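# Replace the seized roller in the roller bed

## Task

Find which of the four rollers in the roller bed is seized: pushing across its top as if to spin it only makes it rock slightly instead of turning. Each roller has a spring-loaded hexagonal axle; remove one by pushing the axle toward one bracket until its opposite end leaves its hole. Put the seized roller into the scrap tray. Install a good roller in the empty position so its axle is centred like the other rollers' and both ends sit in their holes. Every good roller originally in the bed must still be in it when finished. Nothing may count on the robot holding it in place at the end.

## Robot and tools

Robot: two 6-joint arms, left_arm and right_arm, each with a parallel two-finger gripper. Base poses in the scene frame: left_arm at (-0.040, +0.306, 0) m, quat_wxyz (+0.997, 0, 0, -0.078); right_arm at (-0.010, -0.337, 0) m, quat_wxyz (+1.000, 0, 0, 0).

Scene frame: origin on the table surface midway between the arms, +z up, +x pointing out across the table, +y toward left_arm. The names left and right refer to the arms, not to image sides. Each gripper's fingers point along its own +z and close along its own y. The reported end_effector_position is the point between the finger pads, roughly 1 cm short of the tips; it can be somewhat off, more so when the arm is stretched far.

Tool execute_actions, argument actions: a list holding one action, one wait, or nothing.
- Empty list {"actions": []}: no command, just returns the state.
- Action {"rows": [[...]], "steps": N}: N is 1 to 15 control steps of 1/30 s (default 15). Each row is used for one step; if there are fewer rows than steps, the final row repeats.
- Wait {"steps": N} without rows: N up to 300; returns after that many steps since the previous result, with the time spent replying included.
- Optional pictures (true/false) decides whether camera images come back; by default they do.
A refused call sends nothing to the robot.

Row layout: always one list of 14 numbers, each in [-1, 1], covering both arms even if only one moves. Order: left_arm waist, shoulder, elbow, wrist pitch, wrist yaw, wrist roll, opening; then right_arm in the same seven-item order. The six joint numbers are offsets, not poses: they are added to the joint angles given in the most recent result that lists them (if no result in the scene has listed them yet, or for the second and later calls in the same reply, they are counted from where the arm stands when the action begins). They are not relative to the previous row. Scale: 1.0 equals 1.264 rad for waist, 1.32 shoulder, 1.276 elbow, 1.83 wrist pitch, 1.686 wrist yaw, 2.022 wrist roll. Stated joint ranges (rad): waist -2.880 to 2.880, shoulder 0.000 to 3.142, elbow 0.000 to 3.019, wrist pitch -1.693 to 1.571, wrist yaw -1.571 to 1.571, wrist roll -2.094 to 2.094. Asking a joint to go more than 0.019 rad outward past its range gets the call refused; the true end may differ by up to 0.019 rad either way, and requests beyond it are clipped there, sometimes reported as "joint sent to its limit" (possibly about an earlier action). Lack of that message does not prove there is room left.

Opening is absolute, not an offset: +1 fully open (pads 0.094 m apart), -1 closed. Outside the extremes, fingers go to where grip_measured would equal the value you send. To hold something, command a value below grip_measured: about 0.03 below gives a firm grip, a smaller gap a lighter one. Pad force tops out near 50 to 62 N (less on some grippers, and less on parts under about 2 mm thick); first contact can spike. Readings of each gripper may be off by up to roughly 1 mm of opening, consistently within a scene.

Motion limits: each step, a joint's target is kept within a lead of its measured angle (waist 0.264, shoulder 0.32, elbow 0.276, wrist pitch 0.33, wrist yaw 0.186, wrist roll 0.522 rad), and targets that would move the gripper over 70 mm from its measured spot are scaled back, so big moves need several actions. Sending zeros is not a hold: it pulls the arm back to the reference angles and can let it sag. To keep an arm steady, send offsets back to the angles you want in a reply's first call and zeros afterward, increasing the correction if a joint still falls short. Between calls the arms keep heading for the last row's target until everything has nearly stopped or a step is HELD; after that only a new action moves them further, though fingers keep finishing their travel.

Result lines: the state line gives each gripper's position (m) and quat_wxyz in the scene frame. Joint positions and Joint velocities list, per arm, the six joints (rad, rad/s) then pad gap (m, m/s). grip_measured is the finger opening on the command scale. "joint command not followed" means the clearance check altered or blocked joint targets on some steps; the rest of the row still ran. HELD marks steps where all or part of your row was not sent. MOTOR HOT appears at 85 °C; at 100 °C an OVER-TEMPERATURE FAULT makes that arm drop its hold and fall until it cools, so do not hold loads longer than needed. Brief tugs on held parts or pushes on loose ones may occur.

Cameras: cam_head_left and cam_head_right (672x504, fixed), cam_left_wrist and cam_right_wrist (504x504 fisheye, on the hands), returned in that order; calibration is given per camera and results note changes. zoom_image takes camera and region [x0, y0, x1, y1] in pixels from the top-left, at most 504 by 504, and magnifies that camera's latest image. read_manual (section "licences") returns only licence text and moves nothing. finished_scene with scene (1 or 2) ends that scene irreversibly and grades it; the goal must hold afterwards.

Avoid: dropping or knocking anything off the table, letting the arms collide or press on each other, slamming or pushing very hard, and leaving a roller held only by the gripper.

Each tool is called after "Call:" as a command line: name --argument value for each argument, lists and objects as JSON in quotes; but a table of rows of numbers goes row by row, as --pt "numbers of a row", without its own name.

## Session

Call:
execute_actions --actions '[]'

Scene clock: 0.00 s of 9200.00 s.
left_arm: end_effector_position=(+0.2472, +0.7200, +0.2415) grip_measured=+1.000 end_effector_quat_wxyz=(+0.170, -0.015, +0.956, +0.240) | right_arm: end_effector_position=(+0.0358, -0.5484, +0.2211) grip_measured=+1.000 end_effector_quat_wxyz=(-0.011, +0.961, +0.165, +0.221)
Joint positions: left_arm=[ 1.119  1.31   1.129 -0.793 -0.004  0.932  0.094] | right_arm=[-1.684  0.96   0.88  -1.646 -0.419  1.085  0.094]
Joint velocities: left_arm=[-0.005 -0.005  0.002  0.002 -0.007  0.007  0.   ] | right_arm=[-0.005 -0.015  0.012 -0.017 -0.037 -0.051  0.   ]

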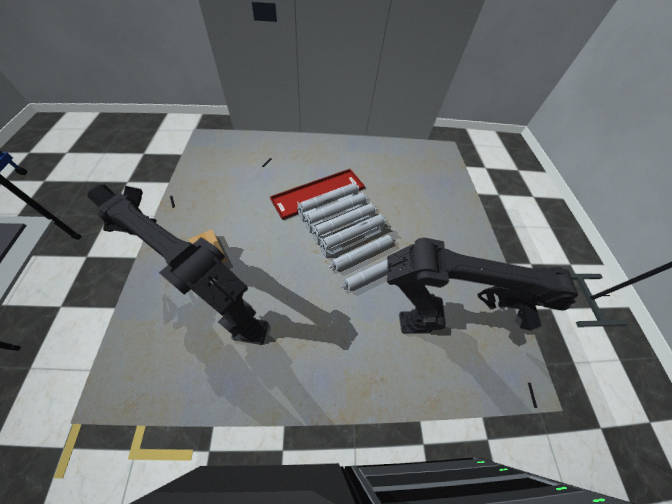

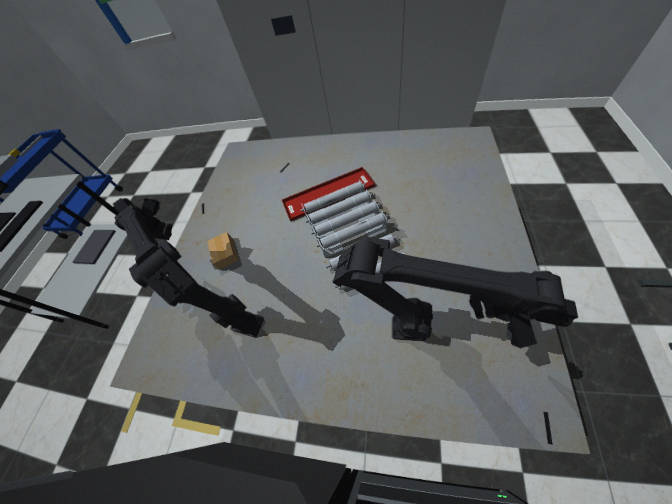

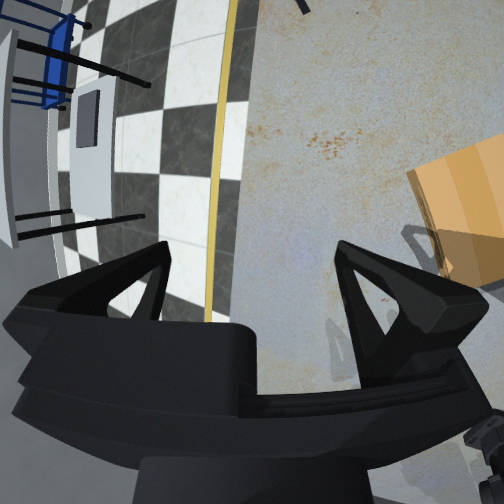

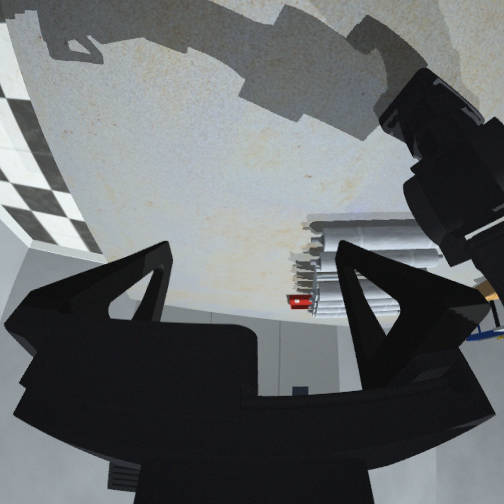

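Call:
zoom_image --camera "cam_head_left" --region '[260, 160, 420, 300]'

Region (260, 160, 420, 300) of cam_head_left's 672x504 image, scaled by 3.150, with more detail than that image has; it fills the top 441 rows of this view, and the rest is white.

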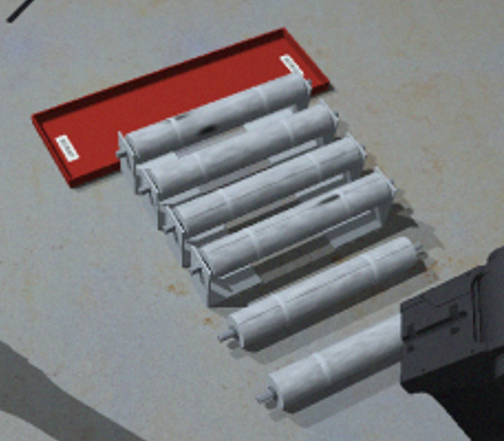

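Call:
execute_actions --actions '[{"rows":[[-0.6,0.1,0.2,-0.25,0,-0.75,1, 0.75,0.2,0.35,0.09,0.248,0.057,1]],"steps":15}]' --pictures false

Call:
execute_actions --actions '[{"steps":30}]' --pictures false

Scene clock: 32.23 s of 9200.00 s.
left_arm: end_effector_position=(+0.4132, +0.4440, +0.2407) grip_measured=+1.000 end_effector_quat_wxyz=(+0.125, -0.110, +0.986, +0.027) | right_arm: end_effector_position=(+0.1928, -0.6359, +0.2696) grip_measured=+1.000 end_effector_quat_wxyz=(+0.045, +0.876, +0.481, +0.006)
Joint positions: left_arm=[ 0.449  1.418  1.322 -1.218 -0.008  0.071  0.094] | right_arm=[-0.976  1.225  1.237 -1.492 -0.004  1.162  0.094]
Joint velocities: left_arm=[-1.578  0.132  0.203 -0.335  0.022 -2.733  0.   ] | right_arm=[ 1.792 -0.015  0.227  0.037  0.066  0.037  0.   ]
Steps of this call (steps 1 to 90: nothing new was sent; then 28.73 s passed at rest; steps 91 to 105: all 15 steps of this action). Readings (joint positions):
91: left_arm=[1.110 1.315 1.143 -0.831 -0.007 0.890] | right_arm=[-1.670 0.969 0.888 -1.637 -0.365 1.095]
92: left_arm=[1.090 1.328 1.171 -0.895 -0.009 0.837] | right_arm=[-1.637 0.992 0.909 -1.618 -0.306 1.105]
94: left_arm=[1.018 1.358 1.231 -1.009 -0.009 0.729] | right_arm=[-1.548 1.064 0.974 -1.580 -0.189 1.120]
98: left_arm=[0.826 1.397 1.298 -1.139 -0.009 0.510] | right_arm=[-1.359 1.185 1.114 -1.526 -0.043 1.139]
105: the state above

Scene clock: 33.23 s of 9200.00 s.
left_arm: end_effector_position=(+0.4257, +0.4045, +0.2458) grip_measured=+1.000 end_effector_quat_wxyz=(+0.122, -0.375, +0.919, -0.022) | right_arm: end_effector_position=(+0.2667, -0.5828, +0.2839) grip_measured=+1.000 end_effector_quat_wxyz=(+0.062, +0.815, +0.575, +0.016)
Joint positions: left_arm=[ 0.364  1.427  1.346 -1.241 -0.001 -0.568  0.094] | right_arm=[-0.727  1.225  1.272 -1.489 -0.003  1.186  0.094]
Joint velocities: left_arm=[-0.005 -0.015 -0.002 -0.007 -0.022 -0.007  0.   ] | right_arm=[-0.005  0.005 -0.012 -0.017 -0.051  0.066  0.   ]
Steps of this call (steps 1 to 30: the robot went on to your last target). Readings (joint positions):
1: left_arm=[0.400 1.422 1.329 -1.227 -0.005 -0.026] | right_arm=[-0.913 1.225 1.244 -1.491 -0.003 1.164]
2: left_arm=[0.358 1.425 1.336 -1.232 -0.003 -0.123] | right_arm=[-0.850 1.225 1.250 -1.490 -0.003 1.167]
4: left_arm=[0.313 1.427 1.343 -1.236 -0.000 -0.281] | right_arm=[-0.747 1.225 1.262 -1.489 -0.005 1.173]
8: left_arm=[0.329 1.427 1.346 -1.240 -0.000 -0.451] | right_arm=[-0.705 1.225 1.272 -1.489 -0.005 1.179]
30: the state above

Call:
execute_actions --actions '[{"rows":[[-0.1,0.03,0.04,-0.025,0,-0.14,1, 0.13,0.07,0.08,0,0,0,1],[-0.2,0.06,0.08,-0.05,0,-0.28,1, 0.26,0.14,0.14,0,0,0,1],[-0.511,0.153,0.158,-0.122,0,-0.708,1, 0.663,0.348,0.294,0,0,0,1]],"steps":15}]' --pictures false

Call:
execute_actions --actions '[{"steps":30}]'

Scene clock: 39.73 s of 9200.00 s.
left_arm: end_effector_position=(+0.4087, +0.1188, +0.2140) grip_measured=+1.000 end_effector_quat_wxyz=(+0.004, -0.502, +0.865, -0.002) | right_arm: end_effector_position=(+0.4655, -0.4340, +0.2093) grip_measured=+1.000 end_effector_quat_wxyz=(-0.020, +0.638, +0.769, -0.012)
Joint positions: left_arm=[-0.239  1.613  1.491 -1.442 -0.003 -1.448  0.094] | right_arm=[-0.2    1.646  1.519 -1.491  0.003  1.186  0.094]
Joint velocities: left_arm=[-1.333  0.239  0.222 -0.173  0.051 -2.762  0.   ] | right_arm=[ 1.245  0.464  0.002 -0.002 -0.066  0.007  0.   ]
Steps of this call (steps 1 to 15: the robot went on to your last target; steps 16 to 90: nothing new was sent; then 3.00 s passed at rest; steps 91 to 105: all 15 steps of this action). Readings (joint positions):
91: left_arm=[0.356 1.428 1.348 -1.248 -0.004 -0.611] | right_arm=[-0.716 1.230 1.276 -1.490 0.002 1.186]
92: left_arm=[0.338 1.432 1.354 -1.263 -0.005 -0.670] | right_arm=[-0.691 1.243 1.289 -1.490 0.004 1.186]
94: left_arm=[0.273 1.459 1.391 -1.324 -0.005 -0.774] | right_arm=[-0.619 1.296 1.336 -1.491 0.003 1.186]
98: left_arm=[0.099 1.533 1.460 -1.390 -0.005 -0.978] | right_arm=[-0.475 1.449 1.451 -1.491 0.003 1.186]
105: the state above

Scene clock: 40.73 s of 9200.00 s.
left_arm: end_effector_position=(+0.4039, +0.1005, +0.2155) grip_measured=+1.000 end_effector_quat_wxyz=(+0.001, +0.700, -0.714, +0.001) | right_arm: end_effector_position=(+0.4988, -0.2775, +0.2215) grip_measured=+1.000 end_effector_quat_wxyz=(-0.002, +0.510, +0.860, +0.001)
Joint positions: left_arm=[-0.276  1.624  1.509 -1.455  0.002 -1.983  0.094] | right_arm=[ 0.115  1.685  1.602 -1.491 -0.004  1.186  0.094]
Joint velocities: left_arm=[-0.005 -0.005 -0.012 -0.007 -0.037  0.007  0.   ] | right_arm=[-0.005 -0.015  0.002 -0.002  0.022 -0.007  0.   ]
Steps of this call (steps 1 to 30: the robot went on to your last target). Readings (joint positions):
1: left_arm=[-0.279 1.620 1.498 -1.445 -0.001 -1.545] | right_arm=[-0.157 1.659 1.519 -1.491 0.003 1.186]
2: left_arm=[-0.310 1.623 1.502 -1.447 0.001 -1.632] | right_arm=[-0.113 1.671 1.519 -1.491 0.003 1.186]
4: left_arm=[-0.339 1.624 1.505 -1.451 0.002 -1.759] | right_arm=[-0.026 1.683 1.521 -1.491 0.001 1.186]
8: left_arm=[-0.313 1.624 1.509 -1.454 0.002 -1.892] | right_arm=[0.120 1.691 1.562 -1.491 -0.004 1.186]
30: the state above
camera_calibration (this result's frames):
cam_left_wrist: T_world_to_cam=[[0.999227, -0.0389415, 0.00531528, -0.400307], [-0.0345662, -0.806374, 0.590395, -0.028167], [-0.0187048, -0.590123, -0.807097, 0.368157], [0, 0, 0, 1]] pos_world=[0.40591, 0.178956, 0.315896]
cam_right_wrist: T_world_to_cam=[[-0.880422, -0.474184, -0.00250772, 0.304697], [-0.389423, 0.720008, 0.574402, 0.273669], [-0.270567, 0.506693, -0.818569, 0.578056], [0, 0, 0, 1]] pos_world=[0.531237, -0.345458, 0.316747]

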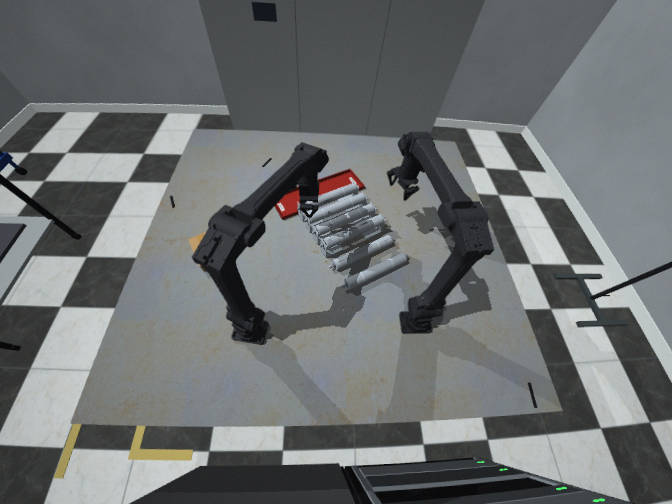

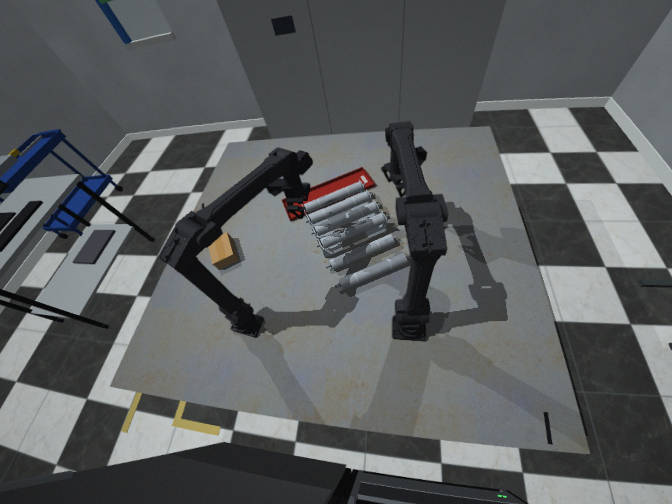

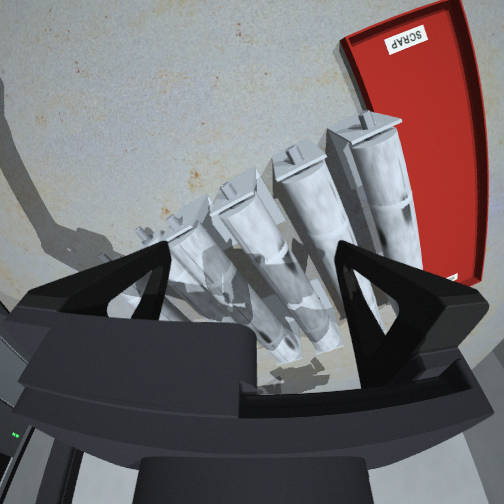

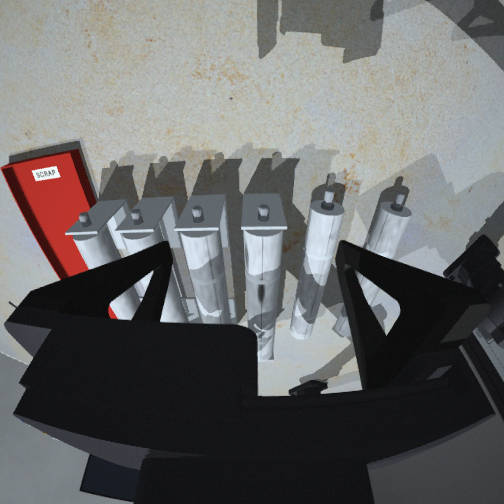

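Call:
zoom_image --camera "cam_right_wrist" --region '[160, 160, 430, 300]'

Call:
zoom_image --camera "cam_left_wrist" --region '[200, 95, 420, 250]'

Call:
zoom_image --camera "cam_head_right" --region '[300, 190, 430, 300]'

Region (160, 160, 430, 300) of cam_right_wrist's 504x504 image, scaled by 1.867, with more detail than that image has; it fills the top 261 rows of this view, and the rest is white.

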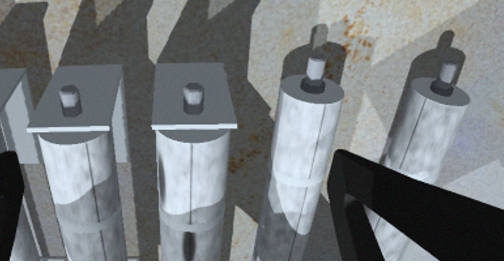

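Region (200, 95, 420, 250) of cam_left_wrist's 504x504 image, scaled by 2.291, with more detail than that image has; it fills the top 355 rows of this view, and the rest is white.

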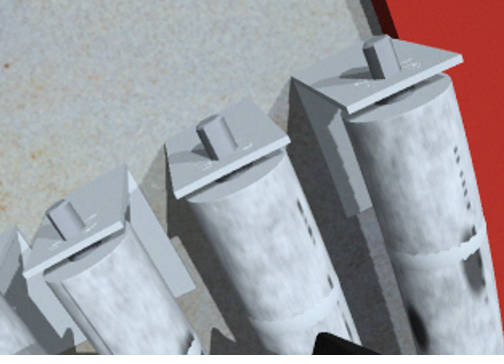

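Region (300, 190, 430, 300) of cam_head_right's 672x504 image, scaled by 3.877, with more detail than that image has; it fills the top 426 rows of this view, and the rest is white.

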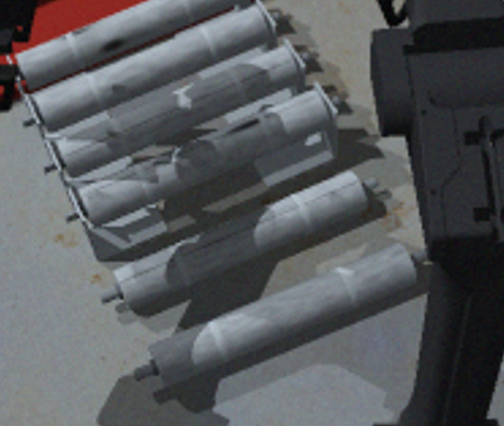

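Call:
execute_actions --actions '[{"rows":[[0,0,0.03,0,0,0,1, 0.02,-0.007,0.004,0.017,0,0.013,0],[0,0,0.03,0,0,0,1, 0.04,-0.014,-0.028,0.034,0,0.025,-1],[0,0,0.03,0,0,0,1, 0.06,-0.021,-0.06,0.052,0,0.038,-1],[0,0,0.03,0,0,0,1, 0.08,-0.028,-0.09,0.069,0,0.05,-1],[0,0,0.03,0,0,0,1, 0.10,-0.035,-0.122,0.086,0,0.063,-1],[0,0,0.03,0,0,0,1, 0.12,-0.042,-0.154,0.103,0,0.076,-1],[0,0,0.03,0,0,0,1, 0.14,-0.049,-0.185,0.12,0,0.088,-1],[0,0,0.03,0,0,0,1, 0.155,-0.056,-0.217,0.138,0,0.1,-1],[0,0,0.03,0,0,0,1, 0.17,-0.063,-0.25,0.155,0,0.113,-1],[0,0,0.03,0,0,0,1, 0.185,-0.069,-0.28,0.172,0,0.126,-1]],"steps":15}]' --pictures false

Call:
execute_actions --actions '[{"steps":20}]'

Scene clock: 88.97 s of 9200.00 s.
left_arm: end_effector_position=(+0.4039, +0.1005, +0.2155) grip_measured=+1.000 end_effector_quat_wxyz=(+0.001, +0.700, -0.714, +0.001) | right_arm: end_effector_position=(+0.4171, -0.1654, +0.1225) grip_measured=-0.978 end_effector_quat_wxyz=(-0.002, +0.486, +0.874, +0.003)
Joint positions: left_arm=[-0.276  1.624  1.509 -1.455  0.002 -1.984  0.094] | right_arm=[ 0.379  1.608  1.238 -1.199 -0.007  1.395  0.001]
Joint velocities: left_arm=[-0.015 -0.005  0.022  0.002 -0.022 -0.051  0.   ] | right_arm=[-0.015 -0.015  0.002  0.051 -0.022  0.183 -0.001]
Steps of this call (steps 1 to 15: the robot went on to your last target; steps 16 to 90: nothing new was sent; then 44.73 s passed at rest; steps 91 to 105: all 15 steps of this action). Readings (joint positions):
91: left_arm=[-0.276 1.624 1.509 -1.455 0.002 -1.984] | right_arm=[0.115 1.685 1.602 -1.487 -0.004 1.187]
92: left_arm=[-0.276 1.624 1.509 -1.455 0.002 -1.984] | right_arm=[0.118 1.684 1.598 -1.475 -0.004 1.193]
94: left_arm=[-0.276 1.624 1.509 -1.455 0.002 -1.984] | right_arm=[0.135 1.671 1.564 -1.423 -0.003 1.216]
98: left_arm=[-0.276 1.624 1.509 -1.455 0.002 -1.984] | right_arm=[0.230 1.627 1.415 -1.305 -0.002 1.288]
105: the state above

Scene clock: 89.63 s of 9200.00 s.
left_arm: end_effector_position=(+0.4039, +0.1005, +0.2155) grip_measured=+1.000 end_effector_quat_wxyz=(+0.001, +0.700, -0.714, +0.001) | right_arm: end_effector_position=(+0.4234, -0.1740, +0.1237) grip_measured=-0.978 end_effector_quat_wxyz=(+0.003, +0.509, +0.861, +0.008)
Joint positions: left_arm=[-0.276  1.624  1.509 -1.455  0.002 -1.984  0.094] | right_arm=[ 0.358  1.605  1.238 -1.188 -0.006  1.425  0.001]
Joint velocities: left_arm=[ 0.005 -0.005 -0.012 -0.002  0.022 -0.007  0.   ] | right_arm=[-0.005 -0.005  0.002 -0.002 -0.007  0.051  0.001]
Steps of this call (steps 1 to 20: the robot went on to your last target). Readings (joint positions):
1: left_arm=[-0.276 1.624 1.509 -1.455 0.002 -1.984] | right_arm=[0.378 1.608 1.238 -1.196 -0.007 1.401]
2: left_arm=[-0.276 1.624 1.509 -1.455 0.002 -1.984] | right_arm=[0.374 1.606 1.238 -1.192 -0.007 1.406]
4: left_arm=[-0.276 1.624 1.509 -1.455 0.002 -1.984] | right_arm=[0.366 1.605 1.238 -1.189 -0.006 1.413]
8: left_arm=[-0.276 1.624 1.509 -1.455 0.002 -1.984] | right_arm=[0.358 1.605 1.238 -1.188 -0.006 1.420]
20: the state above
camera_calibration (this result's frames):
cam_left_wrist: T_world_to_cam=[[0.999257, -0.0381791, 0.00531359, -0.400395], [-0.03395, -0.806399, 0.590396, -0.0284134], [-0.0182559, -0.590137, -0.807096, 0.367977], [0, 0, 0, 1]] pos_world=[0.40585, 0.178958, 0.315896]
cam_right_wrist: T_world_to_cam=[[-0.878609, -0.477134, -0.0197501, 0.287996], [-0.401001, 0.714695, 0.573071, 0.230121], [-0.259316, 0.511425, -0.819268, 0.42131], [0, 0, 0, 1]] pos_world=[0.454567, -0.242522, 0.218978]

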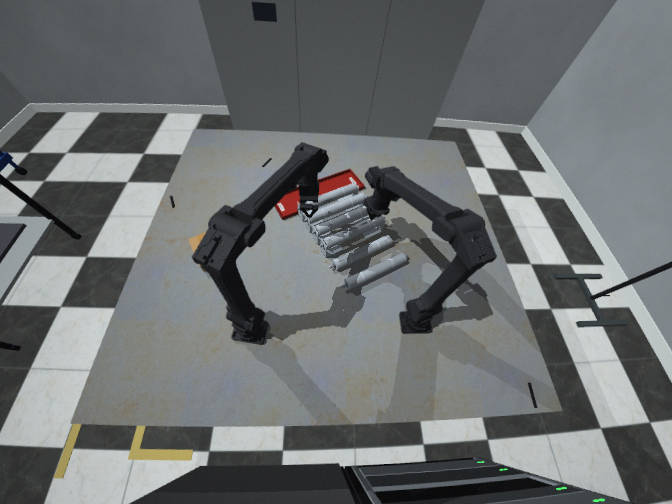

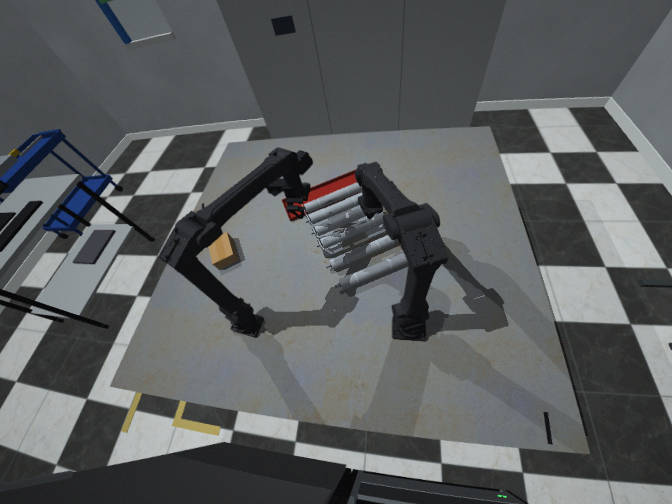

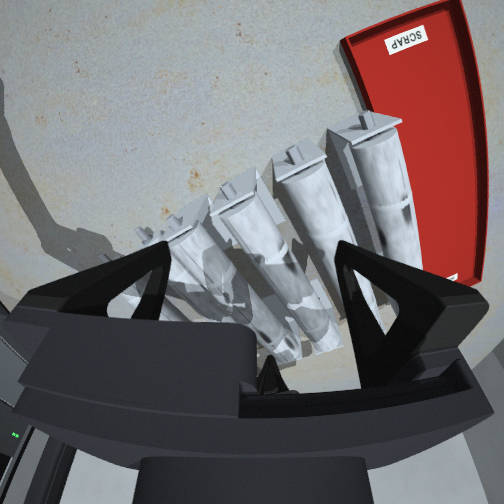

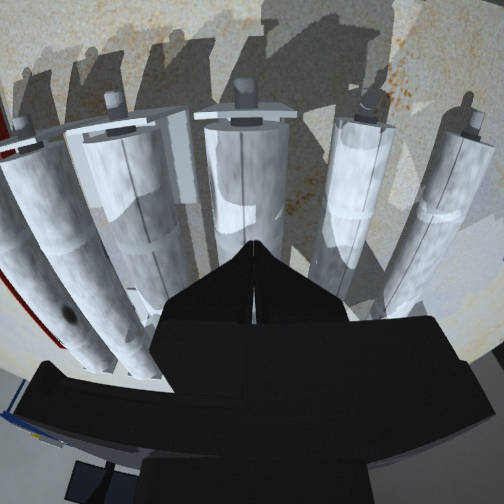

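Call:
execute_actions --actions '[{"rows":[[0,0,0.03,0,0,0,1, 0,0.006,-0.005,0.012,0,0,-1],[0,0,0.03,0,0,0,1, 0,0.012,-0.013,0.024,0,0,-1],[0,0,0.03,0,0,0,1, 0,0.018,-0.021,0.034,0,0,-1],[0,0,0.03,0,0,0,1, 0,0.023,-0.03,0.044,0,0,-1]],"steps":15}]' --pictures false

Scene clock: 97.27 s of 9200.00 s.
left_arm: end_effector_position=(+0.4039, +0.1005, +0.2155) grip_measured=+1.000 end_effector_quat_wxyz=(+0.001, +0.700, -0.714, +0.001) | right_arm: end_effector_position=(+0.4292, -0.1719, +0.1095) grip_measured=-0.978 end_effector_quat_wxyz=(+0.012, +0.509, +0.861, +0.019)
Joint positions: left_arm=[-0.276  1.624  1.509 -1.455  0.002 -1.984  0.094] | right_arm=[ 0.358  1.616  1.211 -1.12  -0.006  1.425  0.001]
Joint velocities: left_arm=[-0.005 -0.005 -0.007 -0.002 -0.007  0.022  0.   ] | right_arm=[-0.005 -0.005 -0.002  0.007 -0.066  0.022  0.   ]
Steps of this call (steps 1 to 15: the robot went on to your last target; steps 16 to 90: nothing new was sent; then 4.13 s passed at rest; steps 91 to 105: all 15 steps of this action). Readings (joint positions):
91: left_arm=[-0.276 1.624 1.509 -1.455 0.002 -1.984] | right_arm=[0.358 1.605 1.238 -1.186 -0.006 1.425]
92: left_arm=[-0.276 1.624 1.509 -1.455 0.002 -1.984] | right_arm=[0.358 1.605 1.237 -1.180 -0.006 1.425]
94: left_arm=[-0.276 1.624 1.509 -1.455 0.002 -1.984] | right_arm=[0.358 1.605 1.231 -1.150 -0.006 1.425]
98: left_arm=[-0.276 1.624 1.509 -1.455 0.002 -1.984] | right_arm=[0.358 1.610 1.215 -1.123 -0.006 1.425]
105: the state above

Call:
execute_actions --actions '[{"rows":[[0,0,0.03,0,0,0,1, 0,0.025,-0.022,0,0,0,-1]],"steps":15}]'

Scene clock: 102.63 s of 9200.00 s.
left_arm: end_effector_position=(+0.4039, +0.1005, +0.2155) grip_measured=+1.000 end_effector_quat_wxyz=(+0.001, +0.700, -0.714, +0.001) | right_arm: end_effector_position=(+0.4281, -0.1723, +0.1082) grip_measured=-0.978 end_effector_quat_wxyz=(+0.011, +0.509, +0.861, +0.018)
Joint positions: left_arm=[-0.276  1.624  1.509 -1.455  0.002 -1.984  0.094] | right_arm=[ 0.358  1.617  1.208 -1.12  -0.006  1.425  0.001]
Joint velocities: left_arm=[-0.015 -0.015  0.007 -0.002  0.007 -0.007  0.   ] | right_arm=[-0.005 -0.005 -0.012 -0.017  0.037 -0.022 -0.   ]
Steps of this call (steps 1 to 15: the robot went on to your last target; steps 16 to 90: nothing new was sent; then 1.87 s passed at rest; steps 91 to 105: all 15 steps of this action). Readings (joint positions):
91: left_arm=[-0.276 1.624 1.509 -1.455 0.002 -1.984] | right_arm=[0.358 1.617 1.210 -1.120 -0.006 1.425]
92: left_arm=[-0.276 1.624 1.509 -1.455 0.002 -1.984] | right_arm=[0.358 1.617 1.208 -1.120 -0.006 1.425]
94: left_arm=[-0.276 1.624 1.509 -1.455 0.002 -1.984] | right_arm=[0.358 1.617 1.208 -1.120 -0.006 1.425]
98: left_arm=[-0.276 1.624 1.509 -1.455 0.002 -1.984] | right_arm=[0.358 1.617 1.208 -1.120 -0.006 1.425]
105: the state above
camera_calibration (this result's frames):
cam_left_wrist: T_world_to_cam=[[0.999257, -0.0381791, 0.00531359, -0.400395], [-0.03395, -0.806399, 0.590396, -0.0284134], [-0.0182559, -0.590137, -0.807096, 0.367977], [0, 0, 0, 1]] pos_world=[0.40585, 0.178958, 0.315896]
cam_right_wrist: T_world_to_cam=[[-0.877966, -0.47649, -0.0461775, 0.295335], [-0.415017, 0.709504, 0.569531, 0.245121], [-0.238613, 0.519193, -0.820672, 0.401556], [0, 0, 0, 1]] pos_world=[0.45684, -0.241675, 0.20358]

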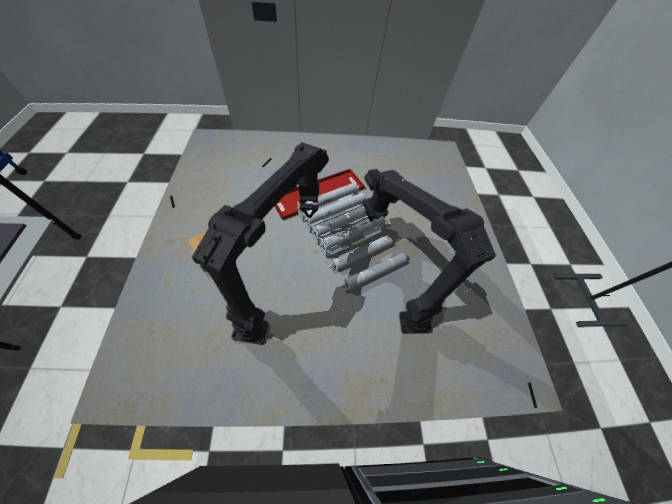

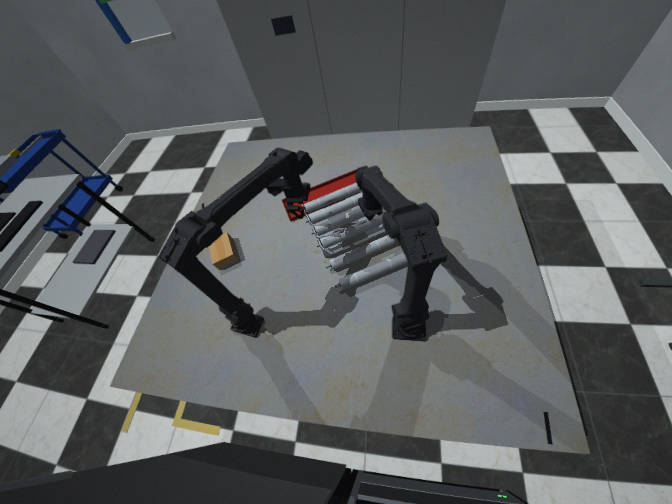

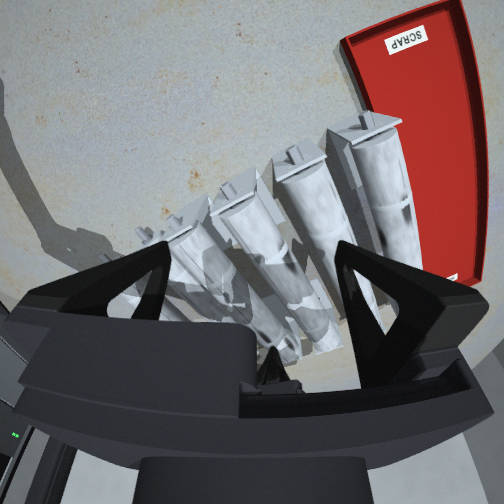

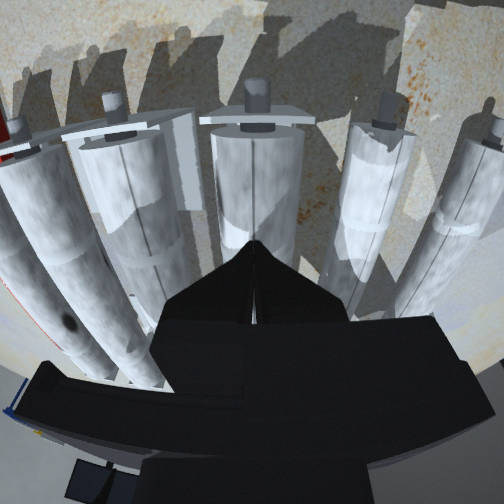

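Call:
execute_actions --actions '[{"rows":[[0,0,0.03,0,0,0,1, 0,0.02,-0.015,-0.015,0,0,-1],[0,0,0.03,0,0,0,1, 0,0.02,-0.015,-0.03,0,0,-1],[0,0,0.03,0,0,0,1, 0,0.02,-0.015,-0.045,0,0,-1]],"steps":15}]'

Scene clock: 107.20 s of 9200.00 s.
left_arm: end_effector_position=(+0.4039, +0.1005, +0.2155) grip_measured=+1.000 end_effector_quat_wxyz=(+0.001, +0.700, -0.714, +0.001) | right_arm: end_effector_position=(+0.4087, -0.1795, +0.1036) grip_measured=-0.978 end_effector_quat_wxyz=(-0.015, +0.509, +0.861, -0.014)
Joint positions: left_arm=[-0.276  1.624  1.509 -1.455  0.002 -1.984  0.094] | right_arm=[ 0.358  1.621  1.2   -1.191 -0.006  1.425  0.001]
Joint velocities: left_arm=[-0.005 -0.015 -0.007 -0.012  0.022 -0.037  0.   ] | right_arm=[-0.015  0.005 -0.007 -0.007 -0.022 -0.081  0.001]
Steps of this call (steps 1 to 15: the robot went on to your last target; steps 16 to 90: nothing new was sent; then 1.07 s passed at rest; steps 91 to 105: all 15 steps of this action). Readings (joint positions):
91: left_arm=[-0.276 1.624 1.509 -1.455 0.002 -1.984] | right_arm=[0.358 1.617 1.208 -1.122 -0.006 1.425]
92: left_arm=[-0.276 1.624 1.509 -1.455 0.002 -1.984] | right_arm=[0.358 1.617 1.208 -1.132 -0.006 1.425]
94: left_arm=[-0.276 1.624 1.509 -1.455 0.002 -1.984] | right_arm=[0.358 1.617 1.208 -1.165 -0.006 1.425]
98: left_arm=[-0.276 1.624 1.509 -1.455 0.002 -1.984] | right_arm=[0.358 1.619 1.201 -1.190 -0.006 1.425]
105: the state above
camera_calibration (this result's frames):
cam_left_wrist: T_world_to_cam=[[0.999257, -0.0381791, 0.00531359, -0.400395], [-0.03395, -0.806399, 0.590396, -0.0284134], [-0.0182559, -0.590137, -0.807096, 0.367977], [0, 0, 0, 1]] pos_world=[0.40585, 0.178958, 0.315896]
cam_right_wrist: T_world_to_cam=[[-0.878344, -0.476631, 0.0365299, 0.266206], [-0.370041, 0.726313, 0.579257, 0.228492], [-0.302624, 0.49527, -0.814326, 0.418085], [0, 0, 0, 1]] pos_world=[0.444895, -0.24614, 0.198377]

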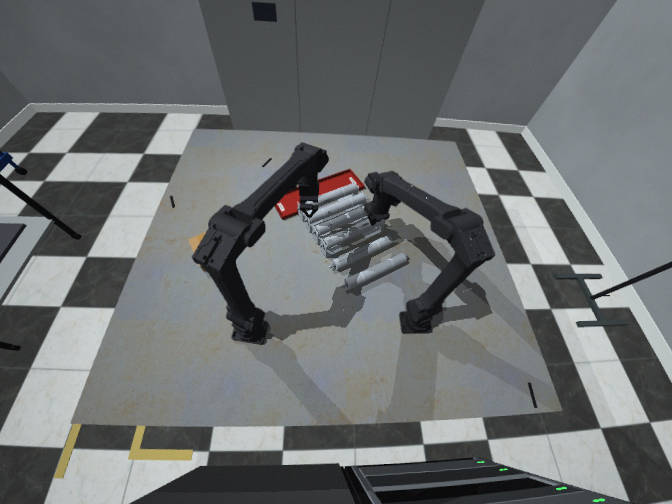

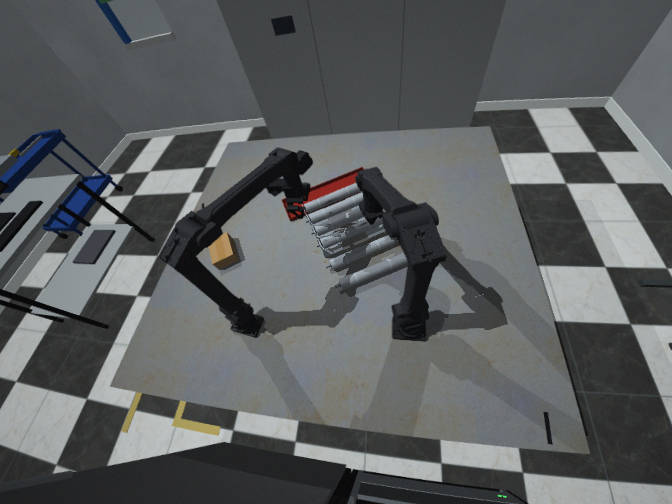

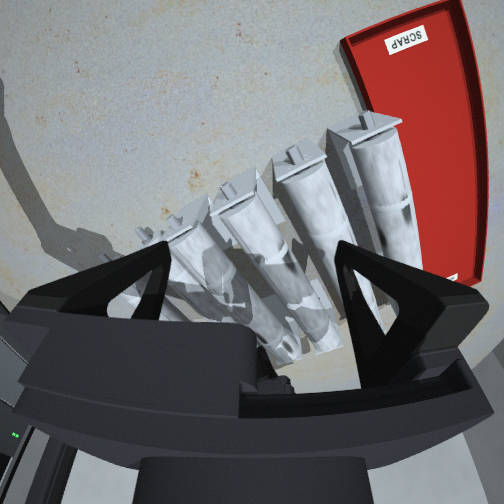

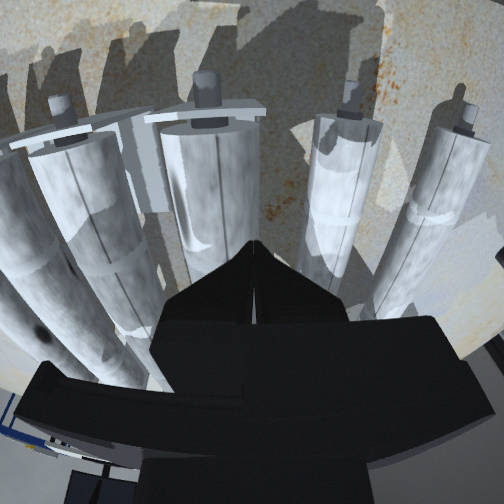

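Call:
execute_actions --actions '[{"rows":[[0,0,0.03,0,0,0,1, 0,-0.02,0.06,0,0,0,-1],[0,0,0.03,0,0,0,1, 0,-0.02,0.06,0,0,0,-1],[0,0,0.03,0,0,0,1, 0,-0.02,0.06,0,0,0,-1],[0,0,0.03,0,0,0,1, 0,-0.02,0.06,0,0,0,-1],[0,0,0.03,0,0,0,1, 0,-0.02,0.06,0,0,0,-1],[0,0,0.03,0,0,0,1, 0,-0.02,0.06,0.025,0,0,-1],[0,0,0.03,0,0,0,1, 0,-0.02,0.06,0.05,0,0,-1]],"steps":15}]' --pictures false

Scene clock: 114.53 s of 9200.00 s.
left_arm: end_effector_position=(+0.4039, +0.1005, +0.2155) grip_measured=+1.000 end_effector_quat_wxyz=(+0.001, +0.700, -0.714, +0.001) | right_arm: end_effector_position=(+0.4370, -0.1690, +0.1211) grip_measured=-0.978 end_effector_quat_wxyz=(+0.024, +0.508, +0.860, +0.033)
Joint positions: left_arm=[-0.276  1.624  1.509 -1.455  0.002 -1.984  0.094] | right_arm=[ 0.358  1.604  1.227 -1.112 -0.006  1.425  0.001]
Joint velocities: left_arm=[-0.005 -0.005 -0.012  0.007  0.022  0.037  0.   ] | right_arm=[-0.015  0.005 -0.002  0.007  0.051  0.037  0.001]
Steps of this call (steps 1 to 15: the robot went on to your last target; steps 16 to 90: nothing new was sent; then 3.83 s passed at rest; steps 91 to 105: all 15 steps of this action). Readings (joint positions):
91: left_arm=[-0.276 1.624 1.509 -1.455 0.002 -1.984] | right_arm=[0.358 1.621 1.202 -1.191 -0.006 1.425]
92: left_arm=[-0.276 1.624 1.509 -1.455 0.002 -1.984] | right_arm=[0.358 1.621 1.204 -1.191 -0.006 1.425]
94: left_arm=[-0.276 1.624 1.509 -1.455 0.002 -1.984] | right_arm=[0.358 1.618 1.212 -1.191 -0.006 1.425]
98: left_arm=[-0.276 1.624 1.509 -1.455 0.002 -1.984] | right_arm=[0.358 1.606 1.219 -1.144 -0.006 1.425]
105: the state above

Press harder, then drag slowly.

Call:
execute_actions --actions '[{"rows":[[0,0,0.03,0,0,0,1, 0,0.02,-0.02,0,0,0,-1],[0,0,0.03,0,0,0,1, 0,0.02,-0.02,0,0,0,-1],[0,0,0.03,0,0,0,1, 0,0.03,-0.03,0,0,0,-1],[0,0,0.03,0,0,0,1, 0,0.03,-0.03,0,0,0,-1],[0,0,0.03,0,0,0,1, 0,0.04,-0.045,0,0,0,-1]],"steps":15}]'

Call:
execute_actions --actions '[{"rows":[[0,0,0.03,0,0,0,1, 0,0.03,-0.03,-0.008,0,0,-1],[0,0,0.03,0,0,0,1, 0,0.03,-0.03,-0.012,0,0,-1],[0,0,0.03,0,0,0,1, 0,0.03,-0.03,-0.016,0,0,-1],[0,0,0.03,0,0,0,1, 0,0.03,-0.03,-0.02,0,0,-1],[0,0,0.03,0,0,0,1, 0,0.03,-0.03,-0.024,0,0,-1],[0,0,0.03,0,0,0,1, 0,0.03,-0.03,-0.028,0,0,-1],[0,0,0.03,0,0,0,1, 0,0.03,-0.03,-0.032,0,0,-1],[0,0,0.03,0,0,0,1, 0,0.03,-0.03,-0.036,0,0,-1]],"steps":15}]'

Scene clock: 124.23 s of 9200.00 s.
left_arm: end_effector_position=(+0.4039, +0.1005, +0.2155) grip_measured=+1.000 end_effector_quat_wxyz=(+0.001, +0.700, -0.714, +0.001) | right_arm: end_effector_position=(+0.4271, -0.1727, +0.1079) grip_measured=-0.979 end_effector_quat_wxyz=(+0.012, +0.509, +0.861, +0.019)
Joint positions: left_arm=[-0.276  1.624  1.509 -1.455  0.002 -1.984  0.094] | right_arm=[ 0.358  1.612  1.201 -1.114 -0.005  1.425  0.001]
Joint velocities: left_arm=[ 0.005  0.005  0.002  0.002 -0.051  0.007  0.   ] | right_arm=[-0.005 -0.005  0.017  0.007 -0.022  0.022  0.   ]
Steps of this call (steps 1 to 15: the robot went on to your last target; steps 16 to 90: nothing new was sent; then 6.20 s passed at rest; steps 91 to 105: all 15 steps of this action). Readings (joint positions):
91: left_arm=[-0.276 1.624 1.509 -1.455 0.002 -1.984] | right_arm=[0.358 1.604 1.226 -1.112 -0.006 1.425]
92: left_arm=[-0.276 1.624 1.509 -1.455 0.002 -1.984] | right_arm=[0.358 1.604 1.224 -1.112 -0.006 1.425]
94: left_arm=[-0.276 1.624 1.509 -1.455 0.002 -1.984] | right_arm=[0.358 1.606 1.215 -1.112 -0.006 1.425]
98: left_arm=[-0.276 1.624 1.509 -1.455 0.002 -1.984] | right_arm=[0.358 1.612 1.201 -1.114 -0.005 1.425]
105: the state above
camera_calibration (this result's frames):
cam_left_wrist: T_world_to_cam=[[0.999257, -0.0381791, 0.00531359, -0.400395], [-0.03395, -0.806399, 0.590396, -0.0284134], [-0.0182559, -0.590137, -0.807096, 0.367977], [0, 0, 0, 1]] pos_world=[0.40585, 0.178958, 0.315896]
cam_right_wrist: T_world_to_cam=[[-0.877796, -0.476429, -0.0498979, 0.29453], [-0.417115, 0.708954, 0.568683, 0.246121], [-0.235561, 0.520001, -0.821042, 0.400115], [0, 0, 0, 1]] pos_world=[0.45545, -0.242226, 0.203243]

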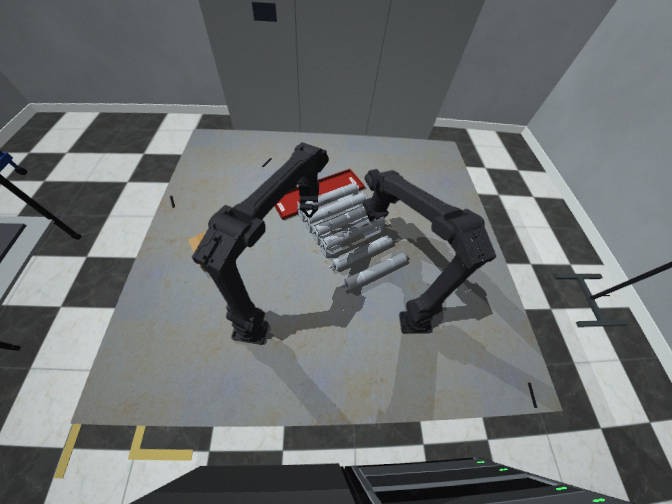

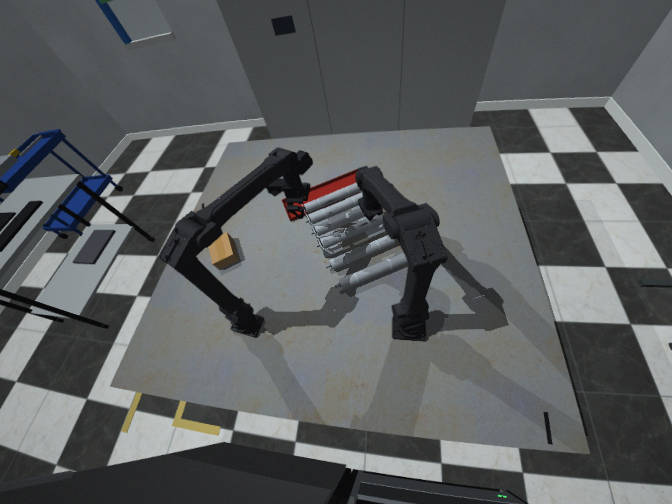

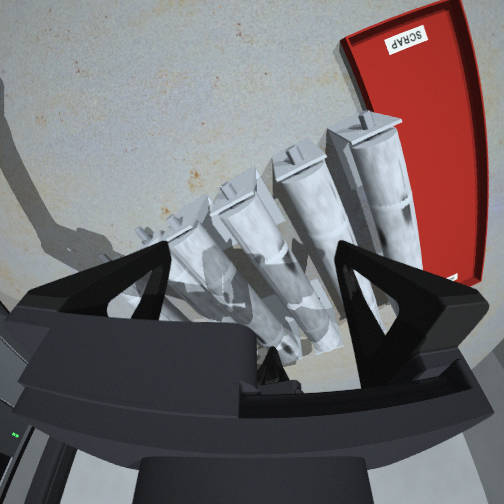

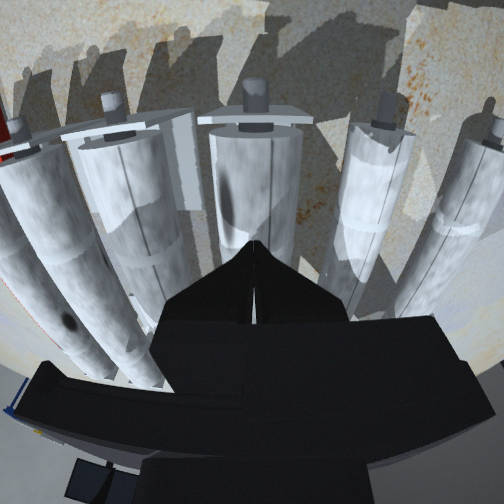

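Scene clock: 124.73 s of 9200.00 s.
left_arm: end_effector_position=(+0.4039, +0.1005, +0.2155) grip_measured=+1.000 end_effector_quat_wxyz=(+0.001, +0.700, -0.714, +0.001) | right_arm: end_effector_position=(+0.4031, -0.1820, +0.0935) grip_measured=-0.979 end_effector_quat_wxyz=(-0.018, +0.509, +0.861, -0.019)
Joint positions: left_arm=[-0.276  1.624  1.509 -1.455  0.002 -1.984  0.094] | right_arm=[ 0.358  1.624  1.175 -1.173 -0.003  1.425  0.001]
Joint velocities: left_arm=[-0.005 -0.005 -0.017 -0.007  0.051  0.022  0.   ] | right_arm=[-0.005  0.112 -0.071 -0.002 -0.022  0.022  0.001]
Steps of this call (steps 1 to 15: all 15 steps of this action). Readings (joint positions):
1: left_arm=[-0.276 1.624 1.509 -1.455 0.002 -1.984] | right_arm=[0.358 1.612 1.201 -1.114 -0.005 1.425]
2: left_arm=[-0.276 1.624 1.509 -1.455 0.002 -1.984] | right_arm=[0.358 1.612 1.201 -1.116 -0.005 1.425]
4: left_arm=[-0.276 1.624 1.509 -1.455 0.002 -1.984] | right_arm=[0.358 1.612 1.201 -1.125 -0.004 1.425]
8: left_arm=[-0.276 1.624 1.509 -1.455 0.002 -1.984] | right_arm=[0.358 1.612 1.199 -1.154 -0.003 1.425]
15: the state above
camera_calibration (this result's frames):
cam_left_wrist: T_world_to_cam=[[0.999257, -0.0381791, 0.00531359, -0.400395], [-0.03395, -0.806399, 0.590396, -0.0284134], [-0.0182559, -0.590137, -0.807096, 0.367977], [0, 0, 0, 1]] pos_world=[0.40585, 0.178958, 0.315896]
cam_right_wrist: T_world_to_cam=[[-0.877906, -0.476479, 0.0474158, 0.259327], [-0.364791, 0.729678, 0.578358, 0.232653], [-0.310174, 0.490447, -0.814404, 0.411625], [0, 0, 0, 1]] pos_world=[0.44021, -0.248078, 0.188376]

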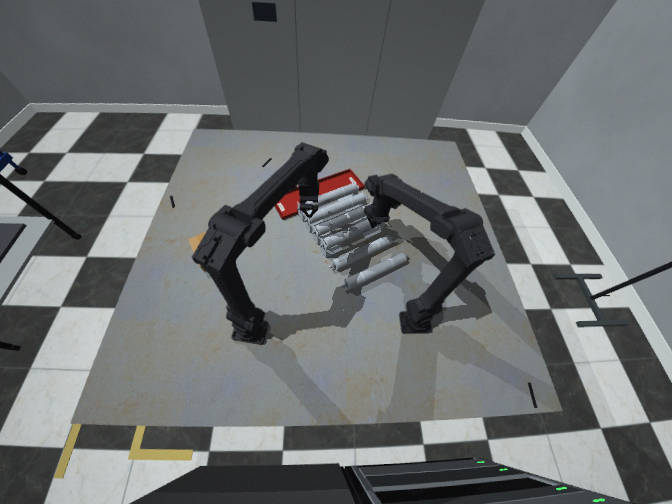

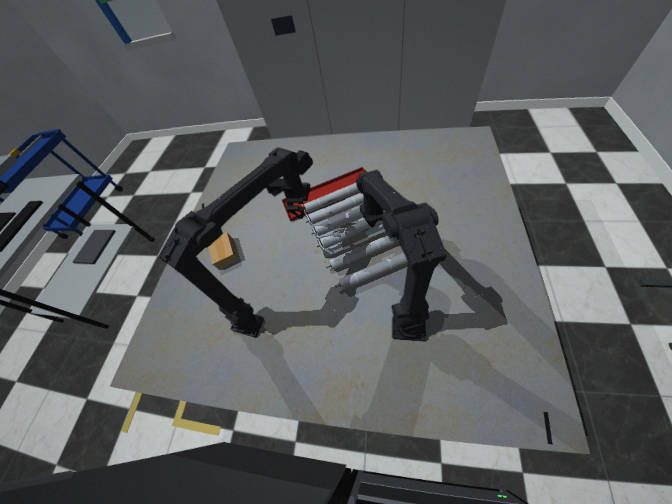

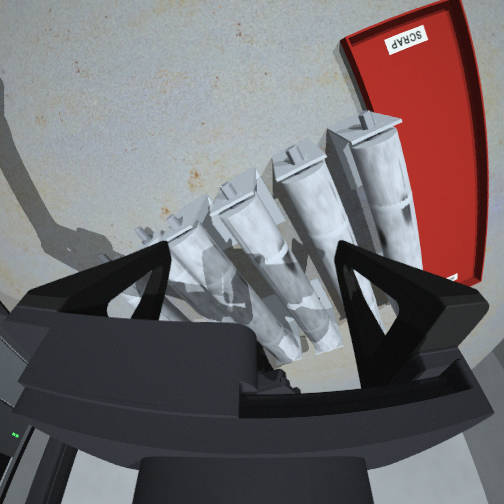

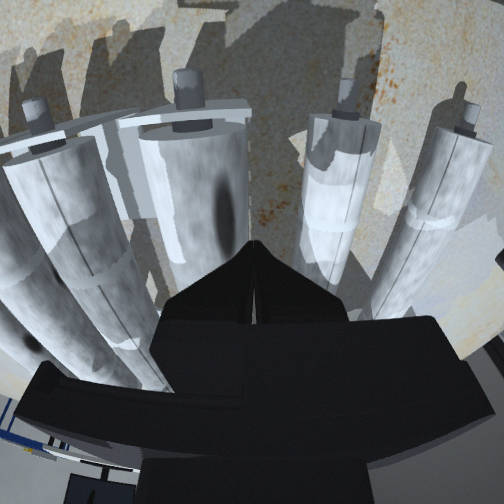

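Call:
execute_actions --actions '[{"rows":[[0,0,0.03,0,0,0,1, 0,-0.02,0.05,-0.02,0,0,-1],[0,0,0.03,0,0,0,1, 0,-0.045,0.1,-0.045,0,0,-1],[0,0,0.03,0,0,0,1, 0,-0.045,0.1,-0.045,0,0,-1],[0,0,0.03,0,0,0,1, 0,-0.045,0.1,-0.045,0,0,-1],[0,0,0.03,0,0,0,1, 0,-0.045,0.1,-0.045,0,0,-1],[0,0,0.03,0,0,0,1, 0,-0.045,0.1,-0.045,0,0,-1],[0,0,0.03,0,0,0,1, 0,-0.045,0.13,-0.045,0,0,-1],[0,0,0.03,0,0,0,1, 0,-0.02,0.16,-0.05,0,0,-1],[0,0,0.03,0,0,0,1, 0,0.005,0.19,-0.055,0,0,-1],[0,0,0.03,0,0,0,1, 0,0.03,0.22,-0.06,0,0,-1],[0,0,0.03,0,0,0,1, 0,0.055,0.25,-0.064,0,0,-1],[0,0,0.03,0,0,0,1, 0,0.08,0.28,-0.064,0,0,-1],[0,0,0.03,0,0,0,1, 0,0.105,0.314,-0.064,0,0,-1],[0,0,0.03,0,0,0,1, 0,0.13,0.314,-0.064,0,0,-1],[0,0,0.03,0,0,0,1, 0,0.15,0.314,-0.064,0,0,-1]],"steps":15}]' --pictures false

Call:
execute_actions --actions '[{"steps":15}]' --pictures false

Scene clock: 141.33 s of 9200.00 s.
left_arm: end_effector_position=(+0.4039, +0.1005, +0.2155) grip_measured=+1.000 end_effector_quat_wxyz=(+0.001, +0.700, -0.714, +0.001) | right_arm: end_effector_position=(+0.5037, -0.1445, +0.1898) grip_measured=-0.979 end_effector_quat_wxyz=(+0.039, +0.508, +0.859, +0.050)
Joint positions: left_arm=[-0.276  1.624  1.509 -1.455  0.002 -1.984  0.094] | right_arm=[ 0.358  1.707  1.542 -1.279 -0.003  1.425  0.001]
Joint velocities: left_arm=[ 0.005 -0.015  0.012 -0.007  0.022  0.051  0.   ] | right_arm=[-0.024  0.835  0.901  0.007 -0.022 -0.022  0.   ]
Steps of this call (steps 1 to 15: the robot went on to your last target; steps 16 to 90: nothing new was sent; then 13.10 s passed at rest; steps 91 to 105: all 15 steps of this action). Readings (joint positions):
91: left_arm=[-0.276 1.624 1.509 -1.455 0.002 -1.984] | right_arm=[0.358 1.633 1.173 -1.179 -0.003 1.425]
92: left_arm=[-0.276 1.624 1.509 -1.455 0.002 -1.984] | right_arm=[0.358 1.630 1.179 -1.195 -0.003 1.425]
94: left_arm=[-0.276 1.624 1.509 -1.455 0.002 -1.984] | right_arm=[0.358 1.620 1.201 -1.228 -0.003 1.425]
98: left_arm=[-0.276 1.624 1.509 -1.455 0.002 -1.984] | right_arm=[0.358 1.585 1.263 -1.248 -0.003 1.425]
105: the state above

Scene clock: 141.83 s of 9200.00 s.
left_arm: end_effector_position=(+0.4039, +0.1005, +0.2155) grip_measured=+1.000 end_effector_quat_wxyz=(+0.001, +0.700, -0.714, +0.001) | right_arm: end_effector_position=(+0.5155, -0.1401, +0.1347) grip_measured=-0.979 end_effector_quat_wxyz=(+0.008, +0.509, +0.861, +0.012)
Joint positions: left_arm=[-0.276  1.624  1.509 -1.455  0.002 -1.984  0.094] | right_arm=[ 0.358  1.831  1.57  -1.281 -0.003  1.425  0.001]
Joint velocities: left_arm=[-0.015  0.015 -0.022  0.012 -0.051 -0.022  0.   ] | right_arm=[ 0.005 -0.024 -0.012  0.002  0.007  0.037 -0.001]
Steps of this call (steps 1 to 15: the robot went on to your last target). Readings (joint positions):
1: left_arm=[-0.276 1.624 1.509 -1.455 0.002 -1.984] | right_arm=[0.358 1.733 1.564 -1.279 -0.003 1.425]
2: left_arm=[-0.276 1.624 1.509 -1.455 0.002 -1.984] | right_arm=[0.358 1.755 1.571 -1.279 -0.003 1.425]
4: left_arm=[-0.276 1.624 1.509 -1.455 0.002 -1.984] | right_arm=[0.358 1.793 1.570 -1.281 -0.003 1.425]
8: left_arm=[-0.276 1.624 1.509 -1.455 0.002 -1.984] | right_arm=[0.358 1.834 1.570 -1.281 -0.003 1.425]
15: the state above


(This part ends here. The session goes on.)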